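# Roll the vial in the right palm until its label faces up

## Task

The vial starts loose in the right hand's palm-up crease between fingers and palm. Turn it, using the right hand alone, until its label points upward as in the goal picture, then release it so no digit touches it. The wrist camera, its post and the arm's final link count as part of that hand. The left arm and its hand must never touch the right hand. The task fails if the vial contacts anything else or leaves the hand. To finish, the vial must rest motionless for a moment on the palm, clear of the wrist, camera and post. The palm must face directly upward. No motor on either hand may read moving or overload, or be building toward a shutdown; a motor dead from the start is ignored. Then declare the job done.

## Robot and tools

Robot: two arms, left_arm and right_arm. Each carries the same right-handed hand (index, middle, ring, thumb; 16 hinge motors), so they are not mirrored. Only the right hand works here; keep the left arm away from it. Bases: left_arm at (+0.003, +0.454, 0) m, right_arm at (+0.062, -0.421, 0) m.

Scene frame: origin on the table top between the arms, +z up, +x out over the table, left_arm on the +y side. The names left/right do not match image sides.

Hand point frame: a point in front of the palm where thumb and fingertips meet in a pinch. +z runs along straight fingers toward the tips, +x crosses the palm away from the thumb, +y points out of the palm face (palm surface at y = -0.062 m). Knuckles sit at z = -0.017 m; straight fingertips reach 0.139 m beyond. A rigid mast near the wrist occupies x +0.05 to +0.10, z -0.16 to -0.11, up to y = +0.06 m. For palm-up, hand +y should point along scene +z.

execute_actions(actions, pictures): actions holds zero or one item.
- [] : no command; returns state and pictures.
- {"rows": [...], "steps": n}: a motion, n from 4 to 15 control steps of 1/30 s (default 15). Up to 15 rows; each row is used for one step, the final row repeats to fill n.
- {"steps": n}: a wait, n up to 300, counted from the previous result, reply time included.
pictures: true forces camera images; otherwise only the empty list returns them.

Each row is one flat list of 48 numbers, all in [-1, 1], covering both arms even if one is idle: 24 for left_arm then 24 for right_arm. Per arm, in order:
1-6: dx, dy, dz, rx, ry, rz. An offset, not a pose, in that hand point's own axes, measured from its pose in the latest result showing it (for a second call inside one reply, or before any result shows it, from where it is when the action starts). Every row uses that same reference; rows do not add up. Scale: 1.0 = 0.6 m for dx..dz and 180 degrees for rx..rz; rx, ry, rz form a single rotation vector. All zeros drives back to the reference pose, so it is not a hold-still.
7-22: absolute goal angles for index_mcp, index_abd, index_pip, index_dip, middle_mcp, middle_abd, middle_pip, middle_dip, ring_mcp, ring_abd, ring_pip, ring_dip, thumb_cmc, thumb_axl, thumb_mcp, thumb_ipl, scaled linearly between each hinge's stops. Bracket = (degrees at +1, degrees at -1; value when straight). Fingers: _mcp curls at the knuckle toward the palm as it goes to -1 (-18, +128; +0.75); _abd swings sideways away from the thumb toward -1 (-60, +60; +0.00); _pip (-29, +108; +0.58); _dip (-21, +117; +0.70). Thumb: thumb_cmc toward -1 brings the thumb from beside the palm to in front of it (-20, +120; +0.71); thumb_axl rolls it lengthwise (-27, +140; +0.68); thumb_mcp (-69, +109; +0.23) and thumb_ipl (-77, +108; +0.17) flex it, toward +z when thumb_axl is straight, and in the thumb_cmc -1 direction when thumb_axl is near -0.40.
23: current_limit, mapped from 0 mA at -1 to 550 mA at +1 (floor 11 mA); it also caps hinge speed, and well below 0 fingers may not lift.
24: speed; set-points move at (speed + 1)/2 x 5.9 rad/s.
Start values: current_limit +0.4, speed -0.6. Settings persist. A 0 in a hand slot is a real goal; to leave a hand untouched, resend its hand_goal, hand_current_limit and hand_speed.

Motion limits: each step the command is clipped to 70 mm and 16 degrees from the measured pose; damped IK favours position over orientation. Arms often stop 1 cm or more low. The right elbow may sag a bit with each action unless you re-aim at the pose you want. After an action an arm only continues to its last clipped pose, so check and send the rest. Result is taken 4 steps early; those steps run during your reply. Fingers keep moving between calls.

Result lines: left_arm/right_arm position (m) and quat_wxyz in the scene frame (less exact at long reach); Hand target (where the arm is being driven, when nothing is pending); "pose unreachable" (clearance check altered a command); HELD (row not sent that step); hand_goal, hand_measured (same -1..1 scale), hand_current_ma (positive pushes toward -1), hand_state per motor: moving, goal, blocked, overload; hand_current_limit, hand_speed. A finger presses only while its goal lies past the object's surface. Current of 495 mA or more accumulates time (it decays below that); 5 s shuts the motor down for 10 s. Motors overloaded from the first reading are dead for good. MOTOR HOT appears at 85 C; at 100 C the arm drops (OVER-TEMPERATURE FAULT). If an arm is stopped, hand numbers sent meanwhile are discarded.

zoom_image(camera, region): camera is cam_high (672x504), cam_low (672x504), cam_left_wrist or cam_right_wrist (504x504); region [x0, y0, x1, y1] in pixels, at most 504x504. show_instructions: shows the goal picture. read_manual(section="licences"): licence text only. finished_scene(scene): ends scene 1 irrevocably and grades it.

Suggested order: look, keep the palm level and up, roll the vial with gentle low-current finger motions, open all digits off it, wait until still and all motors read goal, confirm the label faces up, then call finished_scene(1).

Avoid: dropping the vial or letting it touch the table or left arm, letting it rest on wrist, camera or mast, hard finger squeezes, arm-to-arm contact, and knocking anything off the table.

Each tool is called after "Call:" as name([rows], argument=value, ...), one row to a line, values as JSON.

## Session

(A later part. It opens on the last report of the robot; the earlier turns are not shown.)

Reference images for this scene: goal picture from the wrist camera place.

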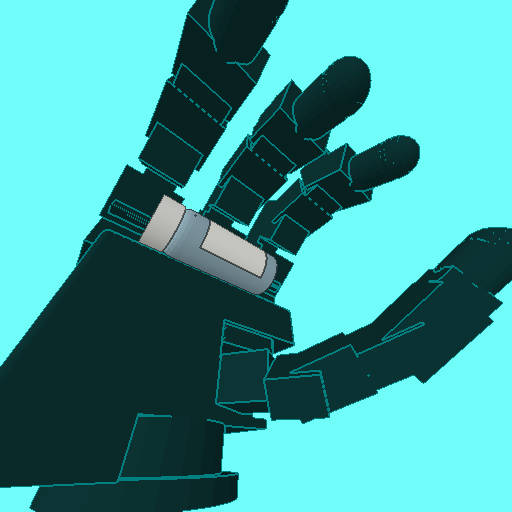

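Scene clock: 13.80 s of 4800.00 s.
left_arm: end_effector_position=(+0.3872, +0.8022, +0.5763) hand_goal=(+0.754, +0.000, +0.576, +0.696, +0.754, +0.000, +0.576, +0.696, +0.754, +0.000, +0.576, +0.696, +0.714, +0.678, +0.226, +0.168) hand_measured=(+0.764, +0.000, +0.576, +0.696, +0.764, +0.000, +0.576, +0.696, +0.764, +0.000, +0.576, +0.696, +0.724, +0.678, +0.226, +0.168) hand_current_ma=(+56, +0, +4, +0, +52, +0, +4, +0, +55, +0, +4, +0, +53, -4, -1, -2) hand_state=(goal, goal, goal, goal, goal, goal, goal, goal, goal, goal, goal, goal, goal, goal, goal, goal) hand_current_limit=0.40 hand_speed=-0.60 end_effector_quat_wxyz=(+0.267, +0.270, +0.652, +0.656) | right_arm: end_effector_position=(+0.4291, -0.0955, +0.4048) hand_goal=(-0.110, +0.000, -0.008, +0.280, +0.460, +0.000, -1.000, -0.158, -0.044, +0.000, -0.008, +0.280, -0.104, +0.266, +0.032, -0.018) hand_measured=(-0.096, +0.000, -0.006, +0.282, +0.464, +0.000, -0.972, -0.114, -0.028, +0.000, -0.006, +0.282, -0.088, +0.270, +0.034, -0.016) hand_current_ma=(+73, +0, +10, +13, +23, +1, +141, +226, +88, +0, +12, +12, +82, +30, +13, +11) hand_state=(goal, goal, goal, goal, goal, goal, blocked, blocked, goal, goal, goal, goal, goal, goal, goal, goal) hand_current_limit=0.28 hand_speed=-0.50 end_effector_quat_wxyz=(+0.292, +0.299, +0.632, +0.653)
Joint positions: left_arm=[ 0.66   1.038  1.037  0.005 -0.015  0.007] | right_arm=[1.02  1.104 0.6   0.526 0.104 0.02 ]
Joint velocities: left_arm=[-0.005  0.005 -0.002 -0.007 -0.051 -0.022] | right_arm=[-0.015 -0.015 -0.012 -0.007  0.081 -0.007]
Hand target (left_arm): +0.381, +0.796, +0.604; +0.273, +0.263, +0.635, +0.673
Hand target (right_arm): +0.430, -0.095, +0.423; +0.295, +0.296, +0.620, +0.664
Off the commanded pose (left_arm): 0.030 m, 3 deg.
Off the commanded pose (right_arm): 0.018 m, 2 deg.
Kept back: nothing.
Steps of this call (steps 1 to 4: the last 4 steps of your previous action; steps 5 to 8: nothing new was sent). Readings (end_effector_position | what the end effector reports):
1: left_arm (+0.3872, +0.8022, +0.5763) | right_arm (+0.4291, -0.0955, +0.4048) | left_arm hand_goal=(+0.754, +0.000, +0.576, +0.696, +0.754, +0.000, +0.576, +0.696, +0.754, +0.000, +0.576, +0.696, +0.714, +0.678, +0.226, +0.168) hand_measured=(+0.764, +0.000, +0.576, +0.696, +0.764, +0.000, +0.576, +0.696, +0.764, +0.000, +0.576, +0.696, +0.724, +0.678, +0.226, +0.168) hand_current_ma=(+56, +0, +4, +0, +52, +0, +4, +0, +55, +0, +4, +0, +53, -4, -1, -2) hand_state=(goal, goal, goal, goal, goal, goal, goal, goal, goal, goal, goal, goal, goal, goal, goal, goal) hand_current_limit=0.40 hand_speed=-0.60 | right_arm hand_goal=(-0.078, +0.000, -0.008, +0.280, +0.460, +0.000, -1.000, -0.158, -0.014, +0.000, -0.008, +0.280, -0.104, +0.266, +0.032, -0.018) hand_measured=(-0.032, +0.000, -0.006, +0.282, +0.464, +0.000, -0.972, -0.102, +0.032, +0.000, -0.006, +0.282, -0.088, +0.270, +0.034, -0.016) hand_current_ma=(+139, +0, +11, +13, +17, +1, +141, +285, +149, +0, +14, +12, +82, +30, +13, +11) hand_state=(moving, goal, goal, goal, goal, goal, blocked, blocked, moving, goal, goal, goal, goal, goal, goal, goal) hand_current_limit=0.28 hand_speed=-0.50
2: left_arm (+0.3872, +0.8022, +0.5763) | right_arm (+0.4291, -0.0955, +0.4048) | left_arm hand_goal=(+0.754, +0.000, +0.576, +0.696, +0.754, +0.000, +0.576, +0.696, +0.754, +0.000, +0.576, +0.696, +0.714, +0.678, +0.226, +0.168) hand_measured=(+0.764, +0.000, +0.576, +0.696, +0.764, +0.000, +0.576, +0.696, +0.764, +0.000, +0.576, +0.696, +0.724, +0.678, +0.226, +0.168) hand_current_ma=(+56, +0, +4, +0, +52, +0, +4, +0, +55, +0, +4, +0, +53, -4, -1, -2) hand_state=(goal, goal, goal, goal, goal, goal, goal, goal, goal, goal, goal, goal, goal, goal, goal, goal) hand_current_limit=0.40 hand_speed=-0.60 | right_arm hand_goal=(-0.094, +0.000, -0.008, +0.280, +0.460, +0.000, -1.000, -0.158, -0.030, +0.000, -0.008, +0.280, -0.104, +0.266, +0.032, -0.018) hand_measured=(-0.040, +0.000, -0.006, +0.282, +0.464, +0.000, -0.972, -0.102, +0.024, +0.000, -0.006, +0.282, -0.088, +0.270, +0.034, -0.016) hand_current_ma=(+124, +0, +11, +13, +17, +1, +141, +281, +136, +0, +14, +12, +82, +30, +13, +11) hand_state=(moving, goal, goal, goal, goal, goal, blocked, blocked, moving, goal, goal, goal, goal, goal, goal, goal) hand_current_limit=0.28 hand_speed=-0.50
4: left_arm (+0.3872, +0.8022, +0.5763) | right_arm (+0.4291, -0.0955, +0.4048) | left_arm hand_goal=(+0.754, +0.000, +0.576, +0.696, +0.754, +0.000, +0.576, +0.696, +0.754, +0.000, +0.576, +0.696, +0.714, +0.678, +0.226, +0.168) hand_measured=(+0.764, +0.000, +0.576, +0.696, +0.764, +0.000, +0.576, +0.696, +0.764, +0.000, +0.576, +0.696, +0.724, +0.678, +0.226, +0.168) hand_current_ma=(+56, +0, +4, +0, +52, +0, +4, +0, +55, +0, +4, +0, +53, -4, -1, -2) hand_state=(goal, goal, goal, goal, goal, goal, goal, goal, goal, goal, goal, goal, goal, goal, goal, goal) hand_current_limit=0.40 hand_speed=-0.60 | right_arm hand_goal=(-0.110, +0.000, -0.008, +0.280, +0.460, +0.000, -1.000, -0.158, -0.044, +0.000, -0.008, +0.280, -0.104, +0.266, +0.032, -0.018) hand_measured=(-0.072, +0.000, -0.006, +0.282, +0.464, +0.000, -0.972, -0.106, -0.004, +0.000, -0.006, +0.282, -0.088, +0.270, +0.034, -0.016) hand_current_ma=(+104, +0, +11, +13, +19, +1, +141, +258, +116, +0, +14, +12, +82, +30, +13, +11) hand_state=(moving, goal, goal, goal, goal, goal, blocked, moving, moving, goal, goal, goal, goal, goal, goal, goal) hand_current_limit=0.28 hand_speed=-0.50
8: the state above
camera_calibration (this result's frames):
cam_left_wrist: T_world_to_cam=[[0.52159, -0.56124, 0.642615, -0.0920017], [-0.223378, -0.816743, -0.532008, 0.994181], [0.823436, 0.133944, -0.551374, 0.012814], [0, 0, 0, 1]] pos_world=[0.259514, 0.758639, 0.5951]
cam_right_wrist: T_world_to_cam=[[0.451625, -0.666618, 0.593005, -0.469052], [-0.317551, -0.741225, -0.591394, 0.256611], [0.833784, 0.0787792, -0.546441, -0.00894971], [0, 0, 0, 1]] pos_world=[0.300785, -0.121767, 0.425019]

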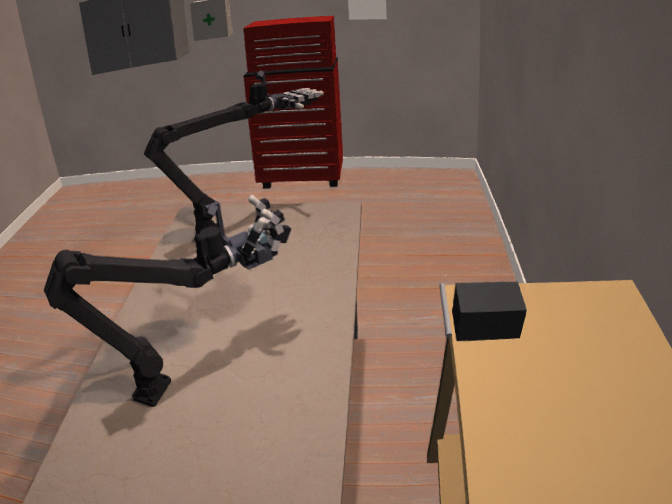

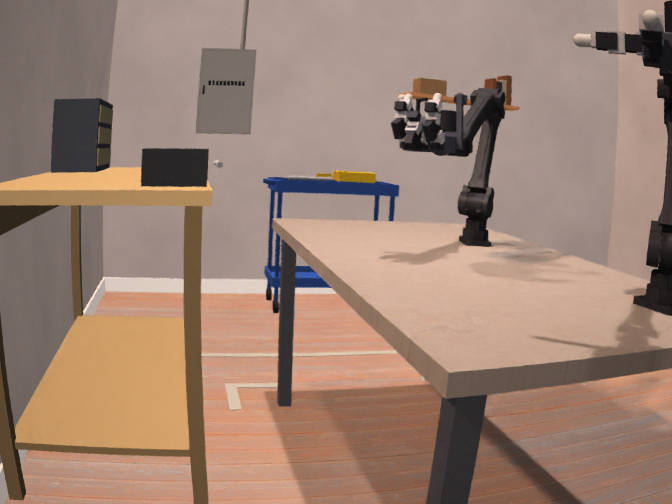

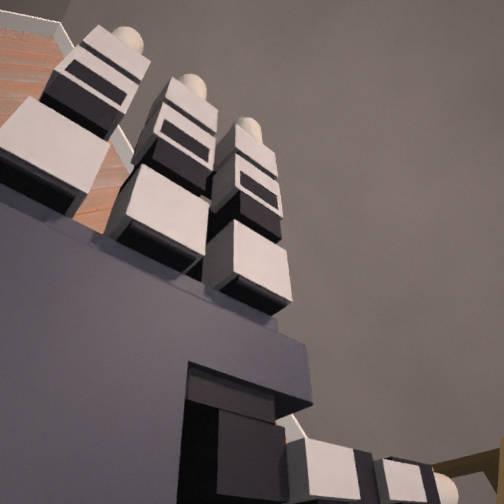

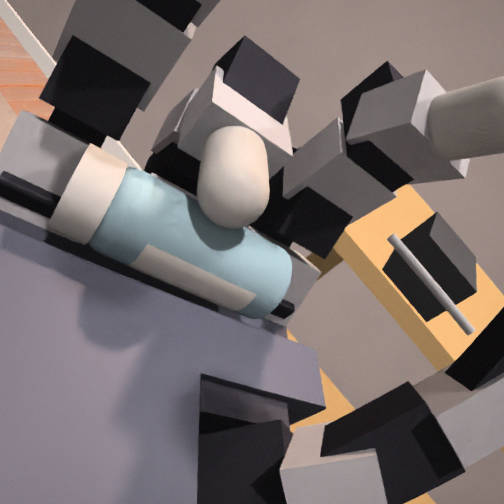

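Call:
execute_actions([
  {"rows": [[0,0.0478,-0.0121,-0.0165,0,0,0.754,0,0.576,0.696,0.754,0,0.576,0.696,0.754,0,0.576,0.696,0.714,0.678,0.226,0.168,0.4,-0.6,0.0016,0.0303,0.0034,-0.0107,0,0.0012,-0.124,0,-0.008,0.28,0.48,0,-1,-0.165,-0.058,0,-0.008,0.28,-0.104,0.266,0.032,-0.018,0.28,-0.5],[0,0.0478,-0.0121,-0.0165,0,0,0.754,0,0.576,0.696,0.754,0,0.576,0.696,0.754,0,0.576,0.696,0.714,0.678,0.226,0.168,0.4,-0.6,0.0016,0.0303,0.0034,-0.0107,0,0.0012,-0.138,0,-0.008,0.28,0.50,0,-1,-0.178,-0.071,0,-0.008,0.28,-0.104,0.266,0.032,-0.018,0.28,-0.5],[0,0.0478,-0.0121,-0.0165,0,0,0.754,0,0.576,0.696,0.754,0,0.576,0.696,0.754,0,0.576,0.696,0.714,0.678,0.226,0.168,0.4,-0.6,0.0016,0.0303,0.0034,-0.0107,0,0.0012,-0.152,0,-0.008,0.28,0.52,0,-1,-0.19,-0.084,0,-0.008,0.28,-0.104,0.266,0.032,-0.018,0.28,-0.5],[0,0.0478,-0.0121,-0.0165,0,0,0.754,0,0.576,0.696,0.754,0,0.576,0.696,0.754,0,0.576,0.696,0.714,0.678,0.226,0.168,0.4,-0.6,0.0016,0.0303,0.0034,-0.0107,0,0.0012,-0.165,0,-0.008,0.28,0.54,0,-1,-0.203,-0.096,0,-0.008,0.28,-0.104,0.266,0.032,-0.018,0.28,-0.5],[0,0.0478,-0.0121,-0.0165,0,0,0.754,0,0.576,0.696,0.754,0,0.576,0.696,0.754,0,0.576,0.696,0.714,0.678,0.226,0.168,0.4,-0.6,0.0016,0.0303,0.0034,-0.0107,0,0.0012,-0.165,0,-0.008,0.28,0.56,0,-1,-0.218,-0.096,0,-0.008,0.28,-0.104,0.266,0.032,-0.018,0.28,-0.5],[0,0.0478,-0.0121,-0.0165,0,0,0.754,0,0.576,0.696,0.754,0,0.576,0.696,0.754,0,0.576,0.696,0.714,0.678,0.226,0.168,0.4,-0.6,0.0016,0.0303,0.0034,-0.0107,0,0.0012,-0.165,0,-0.008,0.28,0.58,0,-1,-0.234,-0.096,0,-0.008,0.28,-0.104,0.266,0.032,-0.018,0.28,-0.5],[0,0.0478,-0.0121,-0.0165,0,0,0.754,0,0.576,0.696,0.754,0,0.576,0.696,0.754,0,0.576,0.696,0.714,0.678,0.226,0.168,0.4,-0.6,0.0016,0.0303,0.0034,-0.0107,0,0.0012,-0.165,0,-0.008,0.28,0.60,0,-1,-0.25,-0.096,0,-0.008,0.28,-0.104,0.266,0.032,-0.018,0.28,-0.5]], "steps": 8},
])

Call:
execute_actions([
  {"steps": 8},
], pictures=true)

Scene clock: 14.57 s of 4800.00 s.
left_arm: end_effector_position=(+0.3872, +0.8022, +0.5763) hand_goal=(+0.754, +0.000, +0.576, +0.696, +0.754, +0.000, +0.576, +0.696, +0.754, +0.000, +0.576, +0.696, +0.714, +0.678, +0.226, +0.168) hand_measured=(+0.764, +0.000, +0.576, +0.696, +0.764, +0.000, +0.576, +0.696, +0.764, +0.000, +0.576, +0.696, +0.724, +0.678, +0.226, +0.168) hand_current_ma=(+56, +0, +4, +0, +52, +0, +4, +0, +55, +0, +4, +0, +53, -4, -1, -2) hand_state=(goal, goal, goal, goal, goal, goal, goal, goal, goal, goal, goal, goal, goal, goal, goal, goal) hand_current_limit=0.40 hand_speed=-0.60 end_effector_quat_wxyz=(+0.267, +0.270, +0.652, +0.656) | right_arm: end_effector_position=(+0.4291, -0.0955, +0.4048) hand_goal=(-0.164, +0.000, -0.008, +0.280, +0.540, +0.000, -1.000, -0.202, -0.096, +0.000, -0.008, +0.280, -0.104, +0.266, +0.032, -0.018) hand_measured=(-0.118, +0.000, -0.006, +0.282, +0.496, +0.000, -0.972, -0.134, -0.048, +0.000, -0.006, +0.282, -0.088, +0.270, +0.034, -0.016) hand_current_ma=(+90, +0, +10, +13, -2, +1, +141, +195, +109, +0, +12, +12, +82, +30, +13, +11) hand_state=(moving, goal, goal, goal, moving, goal, blocked, moving, moving, goal, goal, goal, goal, goal, goal, goal) hand_current_limit=0.28 hand_speed=-0.50 end_effector_quat_wxyz=(+0.292, +0.299, +0.632, +0.653)
Joint positions: left_arm=[ 0.66   1.038  1.037  0.005 -0.015  0.007] | right_arm=[1.02  1.104 0.6   0.526 0.104 0.02 ]
Joint velocities: left_arm=[ 0.005 -0.015  0.012 -0.007 -0.066  0.037] | right_arm=[ 0.005 -0.015  0.007 -0.022 -0.022 -0.051]
Steps of this call (steps 1 to 19: nothing new was sent; steps 20 to 23: the first 4 steps of this action). Readings (end_effector_position | what the end effector reports):
20: left_arm (+0.3872, +0.8022, +0.5763) | right_arm (+0.4291, -0.0955, +0.4048) | left_arm hand_goal=(+0.754, +0.000, +0.576, +0.696, +0.754, +0.000, +0.576, +0.696, +0.754, +0.000, +0.576, +0.696, +0.714, +0.678, +0.226, +0.168) hand_measured=(+0.764, +0.000, +0.576, +0.696, +0.764, +0.000, +0.576, +0.696, +0.764, +0.000, +0.576, +0.696, +0.724, +0.678, +0.226, +0.168) hand_current_ma=(+56, +0, +4, +0, +52, +0, +4, +0, +55, +0, +4, +0, +53, -4, -1, -2) hand_state=(goal, goal, goal, goal, goal, goal, goal, goal, goal, goal, goal, goal, goal, goal, goal, goal) hand_current_limit=0.40 hand_speed=-0.60 | right_arm hand_goal=(-0.124, +0.000, -0.008, +0.280, +0.480, +0.000, -1.000, -0.164, -0.058, +0.000, -0.008, +0.280, -0.104, +0.266, +0.032, -0.018) hand_measured=(-0.096, +0.000, -0.006, +0.282, +0.464, +0.000, -0.972, -0.114, -0.028, +0.000, -0.006, +0.282, -0.088, +0.270, +0.034, -0.016) hand_current_ma=(+73, +0, +10, +13, +23, +1, +141, +226, +88, +0, +12, +12, +82, +30, +13, +11) hand_state=(moving, goal, goal, goal, moving, goal, blocked, moving, moving, goal, goal, goal, goal, goal, goal, goal) hand_current_limit=0.28 hand_speed=-0.50
21: left_arm (+0.3872, +0.8022, +0.5763) | right_arm (+0.4291, -0.0955, +0.4048) | left_arm hand_goal=(+0.754, +0.000, +0.576, +0.696, +0.754, +0.000, +0.576, +0.696, +0.754, +0.000, +0.576, +0.696, +0.714, +0.678, +0.226, +0.168) hand_measured=(+0.764, +0.000, +0.576, +0.696, +0.764, +0.000, +0.576, +0.696, +0.764, +0.000, +0.576, +0.696, +0.724, +0.678, +0.226, +0.168) hand_current_ma=(+56, +0, +4, +0, +52, +0, +4, +0, +55, +0, +4, +0, +53, -4, -1, -2) hand_state=(goal, goal, goal, goal, goal, goal, goal, goal, goal, goal, goal, goal, goal, goal, goal, goal) hand_current_limit=0.40 hand_speed=-0.60 | right_arm hand_goal=(-0.138, +0.000, -0.008, +0.280, +0.500, +0.000, -1.000, -0.178, -0.070, +0.000, -0.008, +0.280, -0.104, +0.266, +0.032, -0.018) hand_measured=(-0.098, +0.000, -0.006, +0.282, +0.466, +0.000, -0.972, -0.114, -0.028, +0.000, -0.006, +0.282, -0.088, +0.270, +0.034, -0.016) hand_current_ma=(+119, +0, +10, +13, -34, +1, +141, +243, +136, +0, +12, +12, +82, +30, +13, +11) hand_state=(moving, goal, goal, goal, moving, goal, blocked, moving, moving, goal, goal, goal, goal, goal, goal, goal) hand_current_limit=0.28 hand_speed=-0.50
23: the state above

Scene clock: 14.83 s of 4800.00 s.
left_arm: end_effector_position=(+0.3872, +0.8022, +0.5763) hand_goal=(+0.754, +0.000, +0.576, +0.696, +0.754, +0.000, +0.576, +0.696, +0.754, +0.000, +0.576, +0.696, +0.714, +0.678, +0.226, +0.168) hand_measured=(+0.764, +0.000, +0.576, +0.696, +0.764, +0.000, +0.576, +0.696, +0.764, +0.000, +0.576, +0.696, +0.724, +0.678, +0.226, +0.168) hand_current_ma=(+56, +0, +4, +0, +52, +0, +4, +0, +55, +0, +4, +0, +53, -4, -1, -2) hand_state=(goal, goal, goal, goal, goal, goal, goal, goal, goal, goal, goal, goal, goal, goal, goal, goal) hand_current_limit=0.40 hand_speed=-0.60 end_effector_quat_wxyz=(+0.267, +0.270, +0.652, +0.656) | right_arm: end_effector_position=(+0.4291, -0.0955, +0.4048) hand_goal=(-0.164, +0.000, -0.008, +0.280, +0.600, +0.000, -1.000, -0.250, -0.096, +0.000, -0.008, +0.280, -0.104, +0.266, +0.032, -0.018) hand_measured=(-0.154, +0.000, -0.006, +0.282, +0.606, +0.000, -0.982, -0.230, -0.082, +0.000, -0.006, +0.282, -0.088, +0.270, +0.034, -0.016) hand_current_ma=(+55, +0, +9, +13, +35, +1, +91, +99, +70, +0, +11, +12, +82, +30, +13, +11) hand_state=(goal, goal, goal, goal, goal, goal, goal, goal, goal, goal, goal, goal, goal, goal, goal, goal) hand_current_limit=0.28 hand_speed=-0.50 end_effector_quat_wxyz=(+0.292, +0.299, +0.632, +0.653)
Joint positions: left_arm=[ 0.66   1.038  1.037  0.005 -0.015  0.007] | right_arm=[1.02  1.104 0.6   0.526 0.104 0.02 ]
Joint velocities: left_arm=[-0.015 -0.005  0.007  0.002  0.022 -0.051] | right_arm=[-0.005 -0.005 -0.002 -0.007 -0.007 -0.022]
Hand target (left_arm): +0.381, +0.796, +0.604; +0.273, +0.263, +0.635, +0.673
Hand target (right_arm): +0.430, -0.095, +0.423; +0.295, +0.296, +0.620, +0.664
Off the commanded pose (left_arm): 0.030 m, 3 deg.
Off the commanded pose (right_arm): 0.018 m, 2 deg.
Kept back: nothing.
Steps of this call (steps 1 to 4: the last 4 steps of your previous action; steps 5 to 8: nothing new was sent). Readings (end_effector_position | what the end effector reports):
1: left_arm (+0.3872, +0.8022, +0.5763) | right_arm (+0.4291, -0.0955, +0.4048) | left_arm hand_goal=(+0.754, +0.000, +0.576, +0.696, +0.754, +0.000, +0.576, +0.696, +0.754, +0.000, +0.576, +0.696, +0.714, +0.678, +0.226, +0.168) hand_measured=(+0.764, +0.000, +0.576, +0.696, +0.764, +0.000, +0.576, +0.696, +0.764, +0.000, +0.576, +0.696, +0.724, +0.678, +0.226, +0.168) hand_current_ma=(+56, +0, +4, +0, +52, +0, +4, +0, +55, +0, +4, +0, +53, -4, -1, -2) hand_state=(goal, goal, goal, goal, goal, goal, goal, goal, goal, goal, goal, goal, goal, goal, goal, goal) hand_current_limit=0.40 hand_speed=-0.60 | right_arm hand_goal=(-0.164, +0.000, -0.008, +0.280, +0.560, +0.000, -1.000, -0.218, -0.096, +0.000, -0.008, +0.280, -0.104, +0.266, +0.032, -0.018) hand_measured=(-0.134, +0.000, -0.006, +0.282, +0.516, +0.000, -0.972, -0.150, -0.062, +0.000, -0.006, +0.282, -0.088, +0.270, +0.034, -0.016) hand_current_ma=(+76, +0, +10, +13, +2, +1, +141, +165, +95, +0, +12, +12, +82, +30, +13, +11) hand_state=(moving, goal, goal, goal, moving, goal, blocked, moving, moving, goal, goal, goal, goal, goal, goal, goal) hand_current_limit=0.28 hand_speed=-0.50
2: left_arm (+0.3872, +0.8022, +0.5763) | right_arm (+0.4291, -0.0955, +0.4048) | left_arm hand_goal=(+0.754, +0.000, +0.576, +0.696, +0.754, +0.000, +0.576, +0.696, +0.754, +0.000, +0.576, +0.696, +0.714, +0.678, +0.226, +0.168) hand_measured=(+0.764, +0.000, +0.576, +0.696, +0.764, +0.000, +0.576, +0.696, +0.764, +0.000, +0.576, +0.696, +0.724, +0.678, +0.226, +0.168) hand_current_ma=(+56, +0, +4, +0, +52, +0, +4, +0, +55, +0, +4, +0, +53, -4, -1, -2) hand_state=(goal, goal, goal, goal, goal, goal, goal, goal, goal, goal, goal, goal, goal, goal, goal, goal) hand_current_limit=0.40 hand_speed=-0.60 | right_arm hand_goal=(-0.164, +0.000, -0.008, +0.280, +0.580, +0.000, -1.000, -0.234, -0.096, +0.000, -0.008, +0.280, -0.104, +0.266, +0.032, -0.018) hand_measured=(-0.146, +0.000, -0.006, +0.282, +0.536, +0.000, -0.972, -0.166, -0.074, +0.000, -0.006, +0.282, -0.088, +0.270, +0.034, -0.016) hand_current_ma=(+35, +0, +8, +13, +5, +1, +130, +147, +50, +0, +11, +12, +82, +30, +13, +11) hand_state=(moving, goal, goal, goal, moving, goal, moving, moving, moving, goal, goal, goal, goal, goal, goal, goal) hand_current_limit=0.28 hand_speed=-0.50
4: left_arm (+0.3872, +0.8022, +0.5763) | right_arm (+0.4291, -0.0955, +0.4048) | left_arm hand_goal=(+0.754, +0.000, +0.576, +0.696, +0.754, +0.000, +0.576, +0.696, +0.754, +0.000, +0.576, +0.696, +0.714, +0.678, +0.226, +0.168) hand_measured=(+0.764, +0.000, +0.576, +0.696, +0.764, +0.000, +0.576, +0.696, +0.764, +0.000, +0.576, +0.696, +0.724, +0.678, +0.226, +0.168) hand_current_ma=(+56, +0, +4, +0, +52, +0, +4, +0, +55, +0, +4, +0, +53, -4, -1, -2) hand_state=(goal, goal, goal, goal, goal, goal, goal, goal, goal, goal, goal, goal, goal, goal, goal, goal) hand_current_limit=0.40 hand_speed=-0.60 | right_arm hand_goal=(-0.164, +0.000, -0.008, +0.280, +0.600, +0.000, -1.000, -0.250, -0.096, +0.000, -0.008, +0.280, -0.104, +0.266, +0.032, -0.018) hand_measured=(-0.154, +0.000, -0.006, +0.282, +0.578, +0.000, -0.974, -0.200, -0.082, +0.000, -0.006, +0.282, -0.088, +0.270, +0.034, -0.016) hand_current_ma=(+52, +0, +9, +13, +8, +1, +135, +146, +67, +0, +11, +12, +82, +30, +13, +11) hand_state=(moving, goal, goal, goal, moving, goal, blocked, moving, moving, goal, goal, goal, goal, goal, goal, goal) hand_current_limit=0.28 hand_speed=-0.50
8: the state above
camera_calibration (this result's frames):
cam_left_wrist: T_world_to_cam=[[0.52159, -0.56124, 0.642615, -0.0920017], [-0.223378, -0.816743, -0.532008, 0.994181], [0.823436, 0.133944, -0.551374, 0.012814], [0, 0, 0, 1]] pos_world=[0.259514, 0.758639, 0.5951]
cam_right_wrist: T_world_to_cam=[[0.451625, -0.666618, 0.593005, -0.469052], [-0.317551, -0.741225, -0.591394, 0.256611], [0.833784, 0.0787792, -0.546441, -0.00894971], [0, 0, 0, 1]] pos_world=[0.300785, -0.121767, 0.425019]

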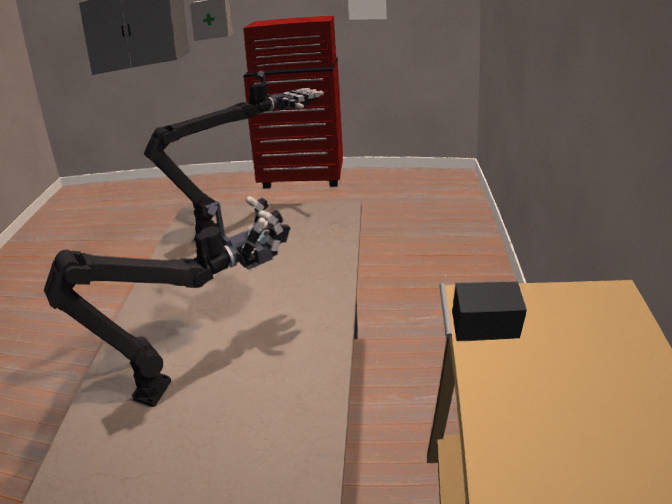

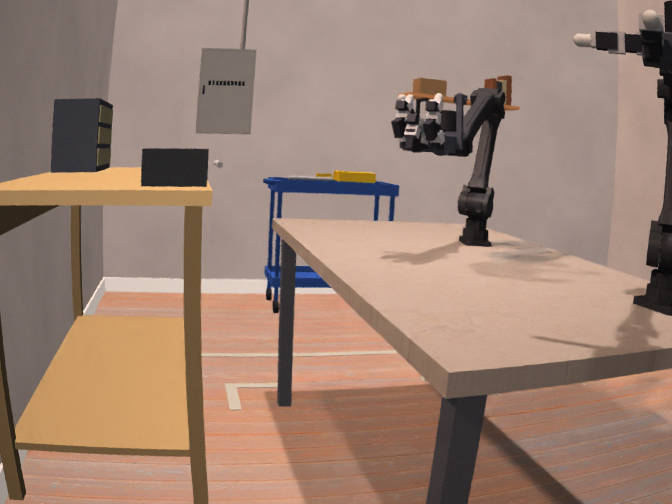

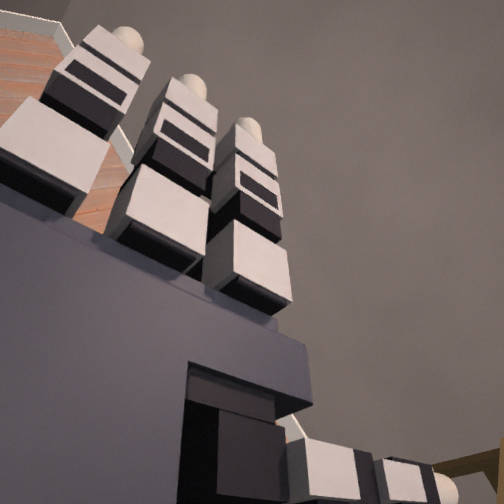

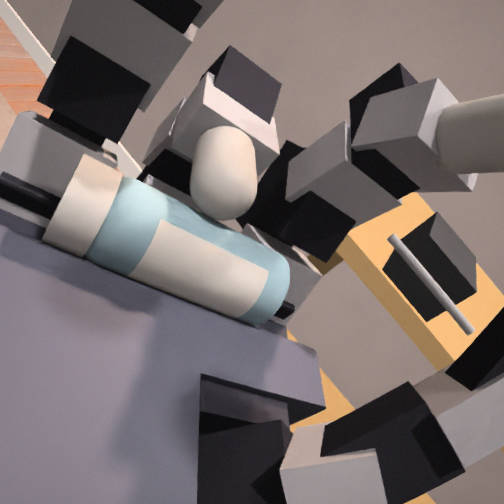

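Call:
execute_actions(actions=[])

Scene clock: 15.33 s of 4800.00 s.
left_arm: end_effector_position=(+0.3872, +0.8022, +0.5763) hand_goal=(+0.754, +0.000, +0.576, +0.696, +0.754, +0.000, +0.576, +0.696, +0.754, +0.000, +0.576, +0.696, +0.714, +0.678, +0.226, +0.168) hand_measured=(+0.764, +0.000, +0.576, +0.696, +0.764, +0.000, +0.576, +0.696, +0.764, +0.000, +0.576, +0.696, +0.724, +0.678, +0.226, +0.168) hand_current_ma=(+56, +0, +4, +0, +52, +0, +4, +0, +55, +0, +4, +0, +53, -4, -1, -2) hand_state=(goal, goal, goal, goal, goal, goal, goal, goal, goal, goal, goal, goal, goal, goal, goal, goal) hand_current_limit=0.40 hand_speed=-0.60 end_effector_quat_wxyz=(+0.267, +0.270, +0.652, +0.656) | right_arm: end_effector_position=(+0.4291, -0.0955, +0.4048) hand_goal=(-0.164, +0.000, -0.008, +0.280, +0.600, +0.000, -1.000, -0.250, -0.096, +0.000, -0.008, +0.280, -0.104, +0.266, +0.032, -0.018) hand_measured=(-0.154, +0.000, -0.006, +0.282, +0.606, +0.000, -0.982, -0.230, -0.082, +0.000, -0.006, +0.282, -0.088, +0.270, +0.034, -0.016) hand_current_ma=(+55, +0, +9, +13, +34, +1, +91, +99, +70, +0, +11, +12, +82, +30, +13, +11) hand_state=(goal, goal, goal, goal, goal, goal, goal, goal, goal, goal, goal, goal, goal, goal, goal, goal) hand_current_limit=0.28 hand_speed=-0.50 end_effector_quat_wxyz=(+0.292, +0.299, +0.632, +0.653)
Joint positions: left_arm=[ 0.66   1.038  1.037  0.005 -0.015  0.007] | right_arm=[1.02  1.104 0.6   0.526 0.104 0.02 ]
Joint velocities: left_arm=[-0.005 -0.015  0.002 -0.007 -0.022  0.051] | right_arm=[-0.005 -0.005 -0.012 -0.002  0.022 -0.066]
Hand target (left_arm): +0.381, +0.796, +0.604; +0.273, +0.263, +0.635, +0.673
Hand target (right_arm): +0.430, -0.095, +0.423; +0.295, +0.296, +0.620, +0.664
Off the commanded pose (left_arm): 0.030 m, 3 deg.
Off the commanded pose (right_arm): 0.018 m, 2 deg.
Kept back: nothing.
Steps of this call (steps 1 to 15: nothing new was sent). Readings (end_effector_position | what the end effector reports):
1: left_arm (+0.3872, +0.8022, +0.5763) | right_arm (+0.4291, -0.0955, +0.4048) | left_arm hand_goal=(+0.754, +0.000, +0.576, +0.696, +0.754, +0.000, +0.576, +0.696, +0.754, +0.000, +0.576, +0.696, +0.714, +0.678, +0.226, +0.168) hand_measured=(+0.764, +0.000, +0.576, +0.696, +0.764, +0.000, +0.576, +0.696, +0.764, +0.000, +0.576, +0.696, +0.724, +0.678, +0.226, +0.168) hand_current_ma=(+56, +0, +4, +0, +52, +0, +4, +0, +55, +0, +4, +0, +53, -4, -1, -2) hand_state=(goal, goal, goal, goal, goal, goal, goal, goal, goal, goal, goal, goal, goal, goal, goal, goal) hand_current_limit=0.40 hand_speed=-0.60 | right_arm hand_goal=(-0.164, +0.000, -0.008, +0.280, +0.600, +0.000, -1.000, -0.250, -0.096, +0.000, -0.008, +0.280, -0.104, +0.266, +0.032, -0.018) hand_measured=(-0.154, +0.000, -0.006, +0.282, +0.606, +0.000, -0.982, -0.230, -0.082, +0.000, -0.006, +0.282, -0.088, +0.270, +0.034, -0.016) hand_current_ma=(+55, +0, +9, +13, +34, +1, +91, +99, +70, +0, +11, +12, +82, +30, +13, +11) hand_state=(goal, goal, goal, goal, goal, goal, goal, goal, goal, goal, goal, goal, goal, goal, goal, goal) hand_current_limit=0.28 hand_speed=-0.50
2: left_arm (+0.3872, +0.8022, +0.5763) | right_arm (+0.4291, -0.0955, +0.4048) | left_arm hand_goal=(+0.754, +0.000, +0.576, +0.696, +0.754, +0.000, +0.576, +0.696, +0.754, +0.000, +0.576, +0.696, +0.714, +0.678, +0.226, +0.168) hand_measured=(+0.764, +0.000, +0.576, +0.696, +0.764, +0.000, +0.576, +0.696, +0.764, +0.000, +0.576, +0.696, +0.724, +0.678, +0.226, +0.168) hand_current_ma=(+56, +0, +4, +0, +52, +0, +4, +0, +55, +0, +4, +0, +53, -4, -1, -2) hand_state=(goal, goal, goal, goal, goal, goal, goal, goal, goal, goal, goal, goal, goal, goal, goal, goal) hand_current_limit=0.40 hand_speed=-0.60 | right_arm hand_goal=(-0.164, +0.000, -0.008, +0.280, +0.600, +0.000, -1.000, -0.250, -0.096, +0.000, -0.008, +0.280, -0.104, +0.266, +0.032, -0.018) hand_measured=(-0.154, +0.000, -0.006, +0.282, +0.606, +0.000, -0.982, -0.230, -0.082, +0.000, -0.006, +0.282, -0.088, +0.270, +0.034, -0.016) hand_current_ma=(+55, +0, +9, +13, +34, +1, +91, +99, +70, +0, +11, +12, +82, +30, +13, +11) hand_state=(goal, goal, goal, goal, goal, goal, goal, goal, goal, goal, goal, goal, goal, goal, goal, goal) hand_current_limit=0.28 hand_speed=-0.50
4: left_arm (+0.3872, +0.8022, +0.5763) | right_arm (+0.4291, -0.0955, +0.4048) | left_arm hand_goal=(+0.754, +0.000, +0.576, +0.696, +0.754, +0.000, +0.576, +0.696, +0.754, +0.000, +0.576, +0.696, +0.714, +0.678, +0.226, +0.168) hand_measured=(+0.764, +0.000, +0.576, +0.696, +0.764, +0.000, +0.576, +0.696, +0.764, +0.000, +0.576, +0.696, +0.724, +0.678, +0.226, +0.168) hand_current_ma=(+56, +0, +4, +0, +52, +0, +4, +0, +55, +0, +4, +0, +53, -4, -1, -2) hand_state=(goal, goal, goal, goal, goal, goal, goal, goal, goal, goal, goal, goal, goal, goal, goal, goal) hand_current_limit=0.40 hand_speed=-0.60 | right_arm hand_goal=(-0.164, +0.000, -0.008, +0.280, +0.600, +0.000, -1.000, -0.250, -0.096, +0.000, -0.008, +0.280, -0.104, +0.266, +0.032, -0.018) hand_measured=(-0.154, +0.000, -0.006, +0.282, +0.606, +0.000, -0.982, -0.230, -0.082, +0.000, -0.006, +0.282, -0.088, +0.270, +0.034, -0.016) hand_current_ma=(+55, +0, +9, +13, +34, +1, +91, +99, +70, +0, +11, +12, +82, +30, +13, +11) hand_state=(goal, goal, goal, goal, goal, goal, goal, goal, goal, goal, goal, goal, goal, goal, goal, goal) hand_current_limit=0.28 hand_speed=-0.50
8: left_arm (+0.3872, +0.8022, +0.5763) | right_arm (+0.4291, -0.0955, +0.4048) | left_arm hand_goal=(+0.754, +0.000, +0.576, +0.696, +0.754, +0.000, +0.576, +0.696, +0.754, +0.000, +0.576, +0.696, +0.714, +0.678, +0.226, +0.168) hand_measured=(+0.764, +0.000, +0.576, +0.696, +0.764, +0.000, +0.576, +0.696, +0.764, +0.000, +0.576, +0.696, +0.724, +0.678, +0.226, +0.168) hand_current_ma=(+56, +0, +4, +0, +52, +0, +4, +0, +55, +0, +4, +0, +53, -4, -1, -2) hand_state=(goal, goal, goal, goal, goal, goal, goal, goal, goal, goal, goal, goal, goal, goal, goal, goal) hand_current_limit=0.40 hand_speed=-0.60 | right_arm hand_goal=(-0.164, +0.000, -0.008, +0.280, +0.600, +0.000, -1.000, -0.250, -0.096, +0.000, -0.008, +0.280, -0.104, +0.266, +0.032, -0.018) hand_measured=(-0.154, +0.000, -0.006, +0.282, +0.606, +0.000, -0.982, -0.230, -0.082, +0.000, -0.006, +0.282, -0.088, +0.270, +0.034, -0.016) hand_current_ma=(+55, +0, +9, +13, +34, +1, +91, +99, +70, +0, +11, +12, +82, +30, +13, +11) hand_state=(goal, goal, goal, goal, goal, goal, goal, goal, goal, goal, goal, goal, goal, goal, goal, goal) hand_current_limit=0.28 hand_speed=-0.50
15: the state above
camera_calibration (this result's frames):
cam_left_wrist: T_world_to_cam=[[0.52159, -0.56124, 0.642615, -0.0920017], [-0.223378, -0.816743, -0.532008, 0.994181], [0.823436, 0.133944, -0.551374, 0.012814], [0, 0, 0, 1]] pos_world=[0.259514, 0.758639, 0.5951]
cam_right_wrist: T_world_to_cam=[[0.451625, -0.666618, 0.593005, -0.469052], [-0.317551, -0.741225, -0.591394, 0.256611], [0.833784, 0.0787792, -0.546441, -0.00894971], [0, 0, 0, 1]] pos_world=[0.300785, -0.121767, 0.425019]

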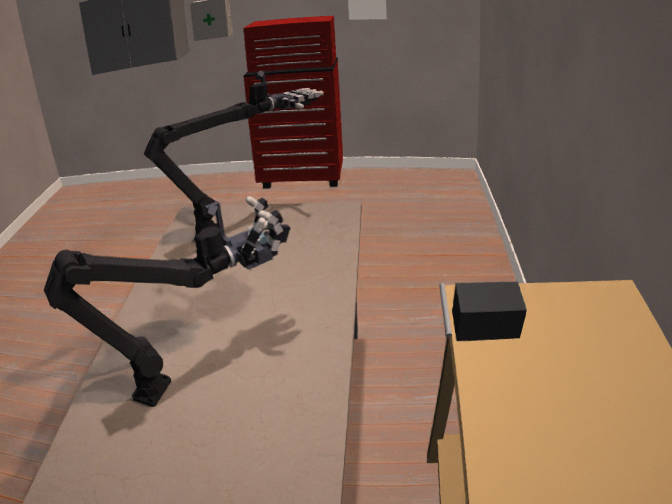

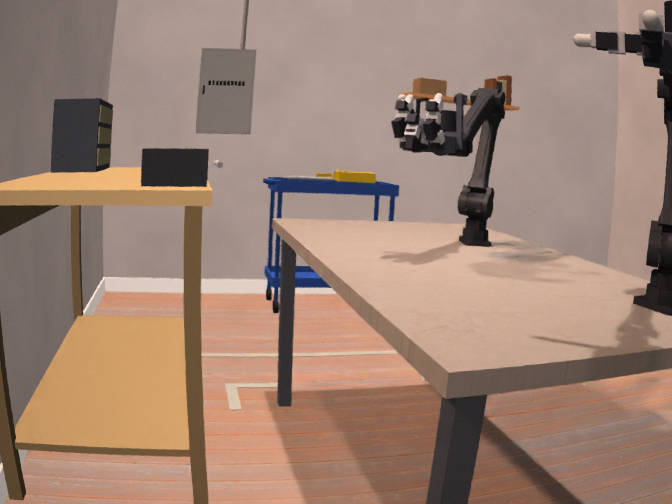

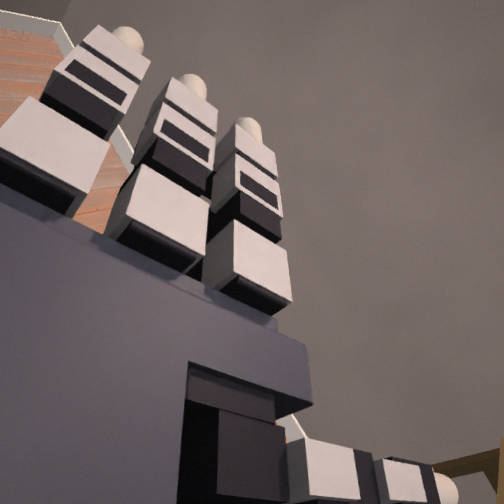

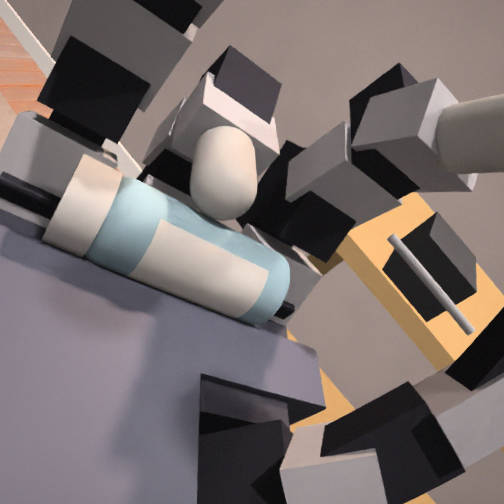

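Call:
execute_actions([
  {"rows": [[0,0.0478,-0.0121,-0.0165,0,0,0.754,0,0.576,0.696,0.754,0,0.576,0.696,0.754,0,0.576,0.696,0.714,0.678,0.226,0.168,0.4,-0.6,0.0016,0.0303,0.0034,-0.0107,0,0.0012,-0.164,0,-0.008,0.28,0.606,0,-0.8,-0.23,-0.096,0,-0.008,0.28,-0.104,0.266,0.032,-0.018,0.7,-0.2],[0,0.0478,-0.0121,-0.0165,0,0,0.754,0,0.576,0.696,0.754,0,0.576,0.696,0.754,0,0.576,0.696,0.714,0.678,0.226,0.168,0.4,-0.6,0.0016,0.0303,0.0034,-0.0107,0,0.0012,-0.164,0,-0.008,0.28,0.606,0,-0.8,-0.23,-0.096,0,-0.008,0.28,-0.104,0.266,0.032,-0.018,0.7,-0.2],[0,0.0478,-0.0121,-0.0165,0,0,0.754,0,0.576,0.696,0.754,0,0.576,0.696,0.754,0,0.576,0.696,0.714,0.678,0.226,0.168,0.4,-0.6,0.0016,0.0303,0.0034,-0.0107,0,0.0012,-0.164,0,-0.008,0.28,0.606,0,-0.8,-0.2,-0.096,0,-0.008,0.28,-0.104,0.266,0.032,-0.018,0.7,-0.2],[0,0.0478,-0.0121,-0.0165,0,0,0.754,0,0.576,0.696,0.754,0,0.576,0.696,0.754,0,0.576,0.696,0.714,0.678,0.226,0.168,0.4,-0.6,0.0016,0.0303,0.0034,-0.0107,0,0.0012,-0.164,0,-0.008,0.28,0.25,0,-0.8,-0.07,-0.096,0,-0.008,0.28,-0.104,0.266,0.032,-0.018,0.7,-0.2],[0,0.0478,-0.0121,-0.0165,0,0,0.754,0,0.576,0.696,0.754,0,0.576,0.696,0.754,0,0.576,0.696,0.714,0.678,0.226,0.168,0.4,-0.6,0.0016,0.0303,0.0034,-0.0107,0,0.0012,-0.164,0,-0.008,0.28,0.25,0,-0.8,-0.07,-0.096,0,-0.008,0.28,-0.104,0.266,0.032,-0.018,0.7,-0.2],[0,0.0478,-0.0121,-0.0165,0,0,0.754,0,0.576,0.696,0.754,0,0.576,0.696,0.754,0,0.576,0.696,0.714,0.678,0.226,0.168,0.4,-0.6,0.0016,0.0303,0.0034,-0.0107,0,0.0012,-0.164,0,-0.008,0.28,0.25,0,-0.8,-0.07,-0.096,0,-0.008,0.28,-0.104,0.266,0.032,-0.018,0.7,-0.2],[0,0.0478,-0.0121,-0.0165,0,0,0.754,0,0.576,0.696,0.754,0,0.576,0.696,0.754,0,0.576,0.696,0.714,0.678,0.226,0.168,0.4,-0.6,0.0016,0.0303,0.0034,-0.0107,0,0.0012,-0.164,0,-0.008,0.28,0.25,0,-0.8,-0.07,-0.096,0,-0.008,0.28,-0.104,0.266,0.032,-0.018,0.7,-0.2],[0,0.0478,-0.0121,-0.0165,0,0,0.754,0,0.576,0.696,0.754,0,0.576,0.696,0.754,0,0.576,0.696,0.714,0.678,0.226,0.168,0.4,-0.6,0.0016,0.0303,0.0034,-0.0107,0,0.0012,-0.164,0,-0.008,0.28,0.25,0,-0.8,-0.07,-0.096,0,-0.008,0.28,-0.104,0.266,0.032,-0.018,0.7,-0.2],[0,0.0478,-0.0121,-0.0165,0,0,0.754,0,0.576,0.696,0.754,0,0.576,0.696,0.754,0,0.576,0.696,0.714,0.678,0.226,0.168,0.4,-0.6,0.0016,0.0303,0.0034,-0.0107,0,0.0012,-0.164,0,-0.008,0.28,0.25,0,-0.8,-0.07,-0.096,0,-0.008,0.28,-0.104,0.266,0.032,-0.018,0.7,-0.2],[0,0.0478,-0.0121,-0.0165,0,0,0.754,0,0.576,0.696,0.754,0,0.576,0.696,0.754,0,0.576,0.696,0.714,0.678,0.226,0.168,0.4,-0.6,0.0016,0.0303,0.0034,-0.0107,0,0.0012,-0.164,0,-0.008,0.28,0.25,0,-0.8,-0.07,-0.096,0,-0.008,0.28,-0.104,0.266,0.032,-0.018,0.7,-0.2],[0,0.0478,-0.0121,-0.0165,0,0,0.754,0,0.576,0.696,0.754,0,0.576,0.696,0.754,0,0.576,0.696,0.714,0.678,0.226,0.168,0.4,-0.6,0.0016,0.0303,0.0034,-0.0107,0,0.0012,-0.164,0,-0.008,0.28,0.25,0,-1,-0.07,-0.096,0,-0.008,0.28,-0.104,0.266,0.032,-0.018,0.28,-0.6]], "steps": 15},
], pictures=true)

Scene clock: 16.80 s of 4800.00 s.
left_arm: end_effector_position=(+0.3872, +0.8022, +0.5763) hand_goal=(+0.754, +0.000, +0.576, +0.696, +0.754, +0.000, +0.576, +0.696, +0.754, +0.000, +0.576, +0.696, +0.714, +0.678, +0.226, +0.168) hand_measured=(+0.764, +0.000, +0.576, +0.696, +0.764, +0.000, +0.576, +0.696, +0.764, +0.000, +0.576, +0.696, +0.724, +0.678, +0.226, +0.168) hand_current_ma=(+56, +0, +4, +0, +52, +0, +4, +0, +55, +0, +4, +0, +53, -4, -1, -2) hand_state=(goal, goal, goal, goal, goal, goal, goal, goal, goal, goal, goal, goal, goal, goal, goal, goal) hand_current_limit=0.40 hand_speed=-0.60 end_effector_quat_wxyz=(+0.267, +0.270, +0.652, +0.656) | right_arm: end_effector_position=(+0.4291, -0.0955, +0.4048) hand_goal=(-0.164, +0.000, -0.008, +0.280, +0.250, +0.000, -1.000, -0.070, -0.096, +0.000, -0.008, +0.280, -0.104, +0.266, +0.032, -0.018) hand_measured=(-0.154, +0.000, -0.006, +0.282, +0.408, +0.000, -0.806, -0.074, -0.082, +0.000, -0.006, +0.282, -0.088, +0.270, +0.034, -0.016) hand_current_ma=(+54, +0, +9, +13, +146, +1, -27, -21, +70, +0, +11, +12, +82, +30, +13, +11) hand_state=(goal, goal, goal, goal, moving, goal, moving, moving, goal, goal, goal, goal, goal, goal, goal, goal) hand_current_limit=0.28 hand_speed=-0.60 end_effector_quat_wxyz=(+0.292, +0.299, +0.632, +0.653)
Joint positions: left_arm=[ 0.66   1.038  1.037  0.005 -0.015  0.007] | right_arm=[1.02  1.104 0.6   0.526 0.104 0.02 ]
Joint velocities: left_arm=[ 0.005  0.005 -0.002 -0.012 -0.022  0.007] | right_arm=[-0.005 -0.015  0.012  0.027 -0.066 -0.007]
Steps of this call (steps 1 to 33: nothing new was sent; steps 34 to 44: the first 11 steps of this action). Readings (end_effector_position | what the end effector reports):
34: left_arm (+0.3872, +0.8022, +0.5763) | right_arm (+0.4291, -0.0955, +0.4048) | left_arm hand_goal=(+0.754, +0.000, +0.576, +0.696, +0.754, +0.000, +0.576, +0.696, +0.754, +0.000, +0.576, +0.696, +0.714, +0.678, +0.226, +0.168) hand_measured=(+0.764, +0.000, +0.576, +0.696, +0.764, +0.000, +0.576, +0.696, +0.764, +0.000, +0.576, +0.696, +0.724, +0.678, +0.226, +0.168) hand_current_ma=(+56, +0, +4, +0, +52, +0, +4, +0, +55, +0, +4, +0, +53, -4, -1, -2) hand_state=(goal, goal, goal, goal, goal, goal, goal, goal, goal, goal, goal, goal, goal, goal, goal, goal) hand_current_limit=0.40 hand_speed=-0.60 | right_arm hand_goal=(-0.164, +0.000, -0.008, +0.280, +0.606, +0.000, -0.800, -0.230, -0.096, +0.000, -0.008, +0.280, -0.104, +0.266, +0.032, -0.018) hand_measured=(-0.154, +0.000, -0.006, +0.282, +0.606, +0.000, -0.982, -0.230, -0.082, +0.000, -0.006, +0.282, -0.088, +0.270, +0.034, -0.016) hand_current_ma=(+55, +0, +9, +13, +34, +1, +91, +99, +70, +0, +11, +12, +82, +30, +13, +11) hand_state=(goal, goal, goal, goal, moving, goal, moving, moving, goal, goal, goal, goal, goal, goal, goal, goal) hand_current_limit=0.70 hand_speed=-0.20
35: left_arm (+0.3872, +0.8022, +0.5763) | right_arm (+0.4291, -0.0955, +0.4048) | left_arm hand_goal=(+0.754, +0.000, +0.576, +0.696, +0.754, +0.000, +0.576, +0.696, +0.754, +0.000, +0.576, +0.696, +0.714, +0.678, +0.226, +0.168) hand_measured=(+0.764, +0.000, +0.576, +0.696, +0.764, +0.000, +0.576, +0.696, +0.764, +0.000, +0.576, +0.696, +0.724, +0.678, +0.226, +0.168) hand_current_ma=(+56, +0, +4, +0, +52, +0, +4, +0, +55, +0, +4, +0, +53, -4, -1, -2) hand_state=(goal, goal, goal, goal, goal, goal, goal, goal, goal, goal, goal, goal, goal, goal, goal, goal) hand_current_limit=0.40 hand_speed=-0.60 | right_arm hand_goal=(-0.164, +0.000, -0.008, +0.280, +0.606, +0.000, -0.800, -0.230, -0.096, +0.000, -0.008, +0.280, -0.104, +0.266, +0.032, -0.018) hand_measured=(-0.154, +0.000, -0.006, +0.282, +0.606, +0.000, -0.978, -0.230, -0.082, +0.000, -0.006, +0.282, -0.088, +0.270, +0.034, -0.016) hand_current_ma=(+55, +0, +9, +13, +14, +1, -122, -6, +70, +0, +11, +12, +82, +30, +13, +11) hand_state=(goal, goal, goal, goal, moving, goal, moving, moving, goal, goal, goal, goal, goal, goal, goal, goal) hand_current_limit=0.70 hand_speed=-0.20
37: left_arm (+0.3872, +0.8022, +0.5763) | right_arm (+0.4291, -0.0955, +0.4048) | left_arm hand_goal=(+0.754, +0.000, +0.576, +0.696, +0.754, +0.000, +0.576, +0.696, +0.754, +0.000, +0.576, +0.696, +0.714, +0.678, +0.226, +0.168) hand_measured=(+0.764, +0.000, +0.576, +0.696, +0.764, +0.000, +0.576, +0.696, +0.764, +0.000, +0.576, +0.696, +0.724, +0.678, +0.226, +0.168) hand_current_ma=(+56, +0, +4, +0, +52, +0, +4, +0, +55, +0, +4, +0, +53, -4, -1, -2) hand_state=(goal, goal, goal, goal, goal, goal, goal, goal, goal, goal, goal, goal, goal, goal, goal, goal) hand_current_limit=0.40 hand_speed=-0.60 | right_arm hand_goal=(-0.164, +0.000, -0.008, +0.280, +0.250, +0.000, -0.800, -0.070, -0.096, +0.000, -0.008, +0.280, -0.104, +0.266, +0.032, -0.018) hand_measured=(-0.154, +0.000, -0.006, +0.282, +0.610, +0.000, -0.908, -0.228, -0.082, +0.000, -0.006, +0.282, -0.088, +0.270, +0.034, -0.016) hand_current_ma=(+55, +0, +9, +13, +30, +1, -79, -88, +70, +0, +11, +12, +82, +30, +13, +11) hand_state=(goal, goal, goal, goal, moving, goal, moving, moving, goal, goal, goal, goal, goal, goal, goal, goal) hand_current_limit=0.70 hand_speed=-0.20
41: left_arm (+0.3872, +0.8022, +0.5763) | right_arm (+0.4291, -0.0955, +0.4048) | left_arm hand_goal=(+0.754, +0.000, +0.576, +0.696, +0.754, +0.000, +0.576, +0.696, +0.754, +0.000, +0.576, +0.696, +0.714, +0.678, +0.226, +0.168) hand_measured=(+0.764, +0.000, +0.576, +0.696, +0.764, +0.000, +0.576, +0.696, +0.764, +0.000, +0.576, +0.696, +0.724, +0.678, +0.226, +0.168) hand_current_ma=(+56, +0, +4, +0, +52, +0, +4, +0, +55, +0, +4, +0, +53, -4, -1, -2) hand_state=(goal, goal, goal, goal, goal, goal, goal, goal, goal, goal, goal, goal, goal, goal, goal, goal) hand_current_limit=0.40 hand_speed=-0.60 | right_arm hand_goal=(-0.164, +0.000, -0.008, +0.280, +0.250, +0.000, -0.800, -0.070, -0.096, +0.000, -0.008, +0.280, -0.104, +0.266, +0.032, -0.018) hand_measured=(-0.154, +0.000, -0.006, +0.282, +0.514, +0.000, -0.806, -0.094, -0.082, +0.000, -0.006, +0.282, -0.088, +0.270, +0.034, -0.016) hand_current_ma=(+54, +0, +9, +13, +127, +1, -20, +19, +70, +0, +11, +12, +82, +30, +13, +11) hand_state=(goal, goal, goal, goal, moving, goal, moving, moving, goal, goal, goal, goal, goal, goal, goal, goal) hand_current_limit=0.70 hand_speed=-0.20
44: the state above
camera_calibration (this result's frames):
cam_left_wrist: T_world_to_cam=[[0.52159, -0.56124, 0.642615, -0.0920017], [-0.223378, -0.816743, -0.532008, 0.994181], [0.823436, 0.133944, -0.551374, 0.012814], [0, 0, 0, 1]] pos_world=[0.259514, 0.758639, 0.5951]
cam_right_wrist: T_world_to_cam=[[0.451625, -0.666618, 0.593005, -0.469052], [-0.317551, -0.741225, -0.591394, 0.256611], [0.833784, 0.0787792, -0.546441, -0.00894971], [0, 0, 0, 1]] pos_world=[0.300785, -0.121767, 0.425019]

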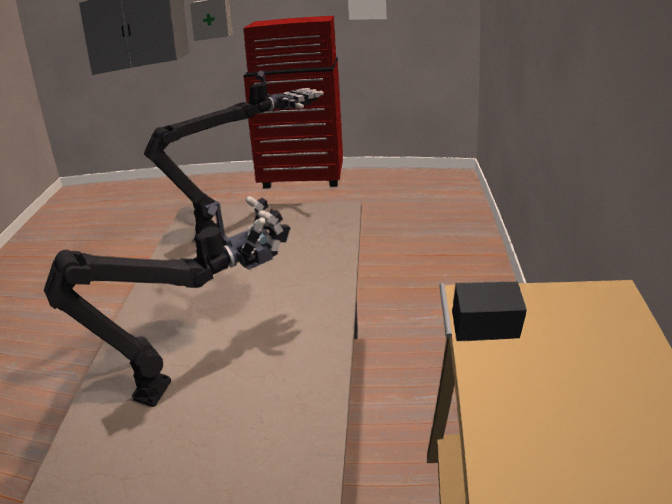

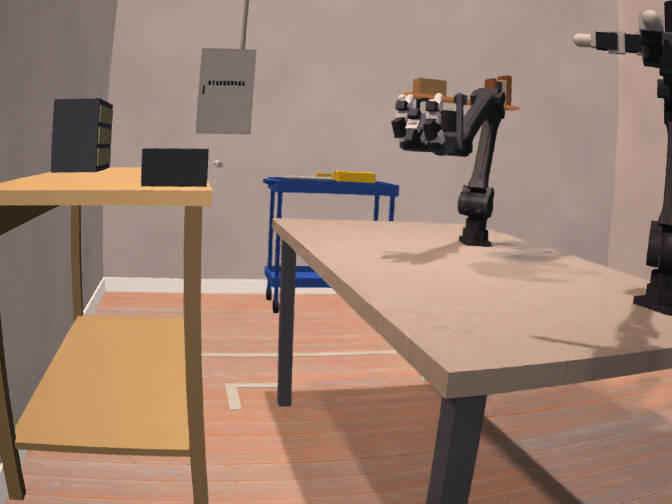

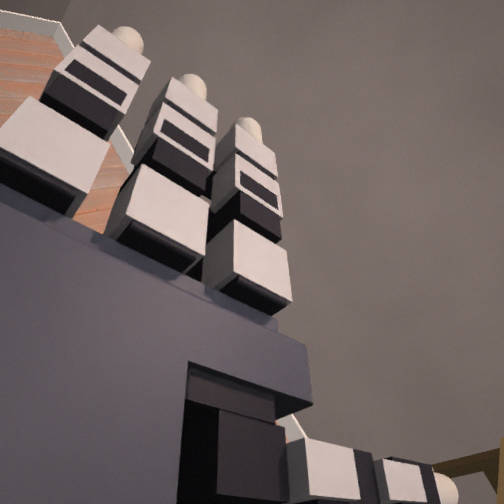

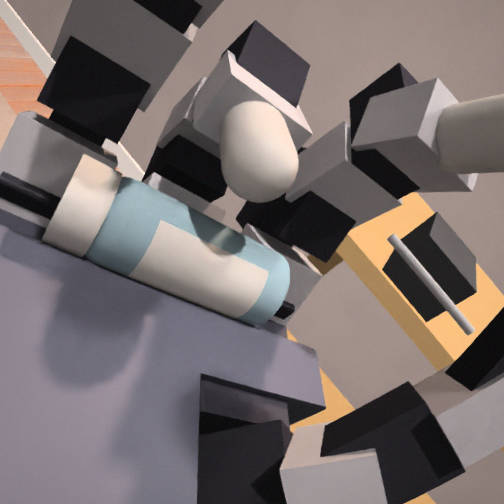

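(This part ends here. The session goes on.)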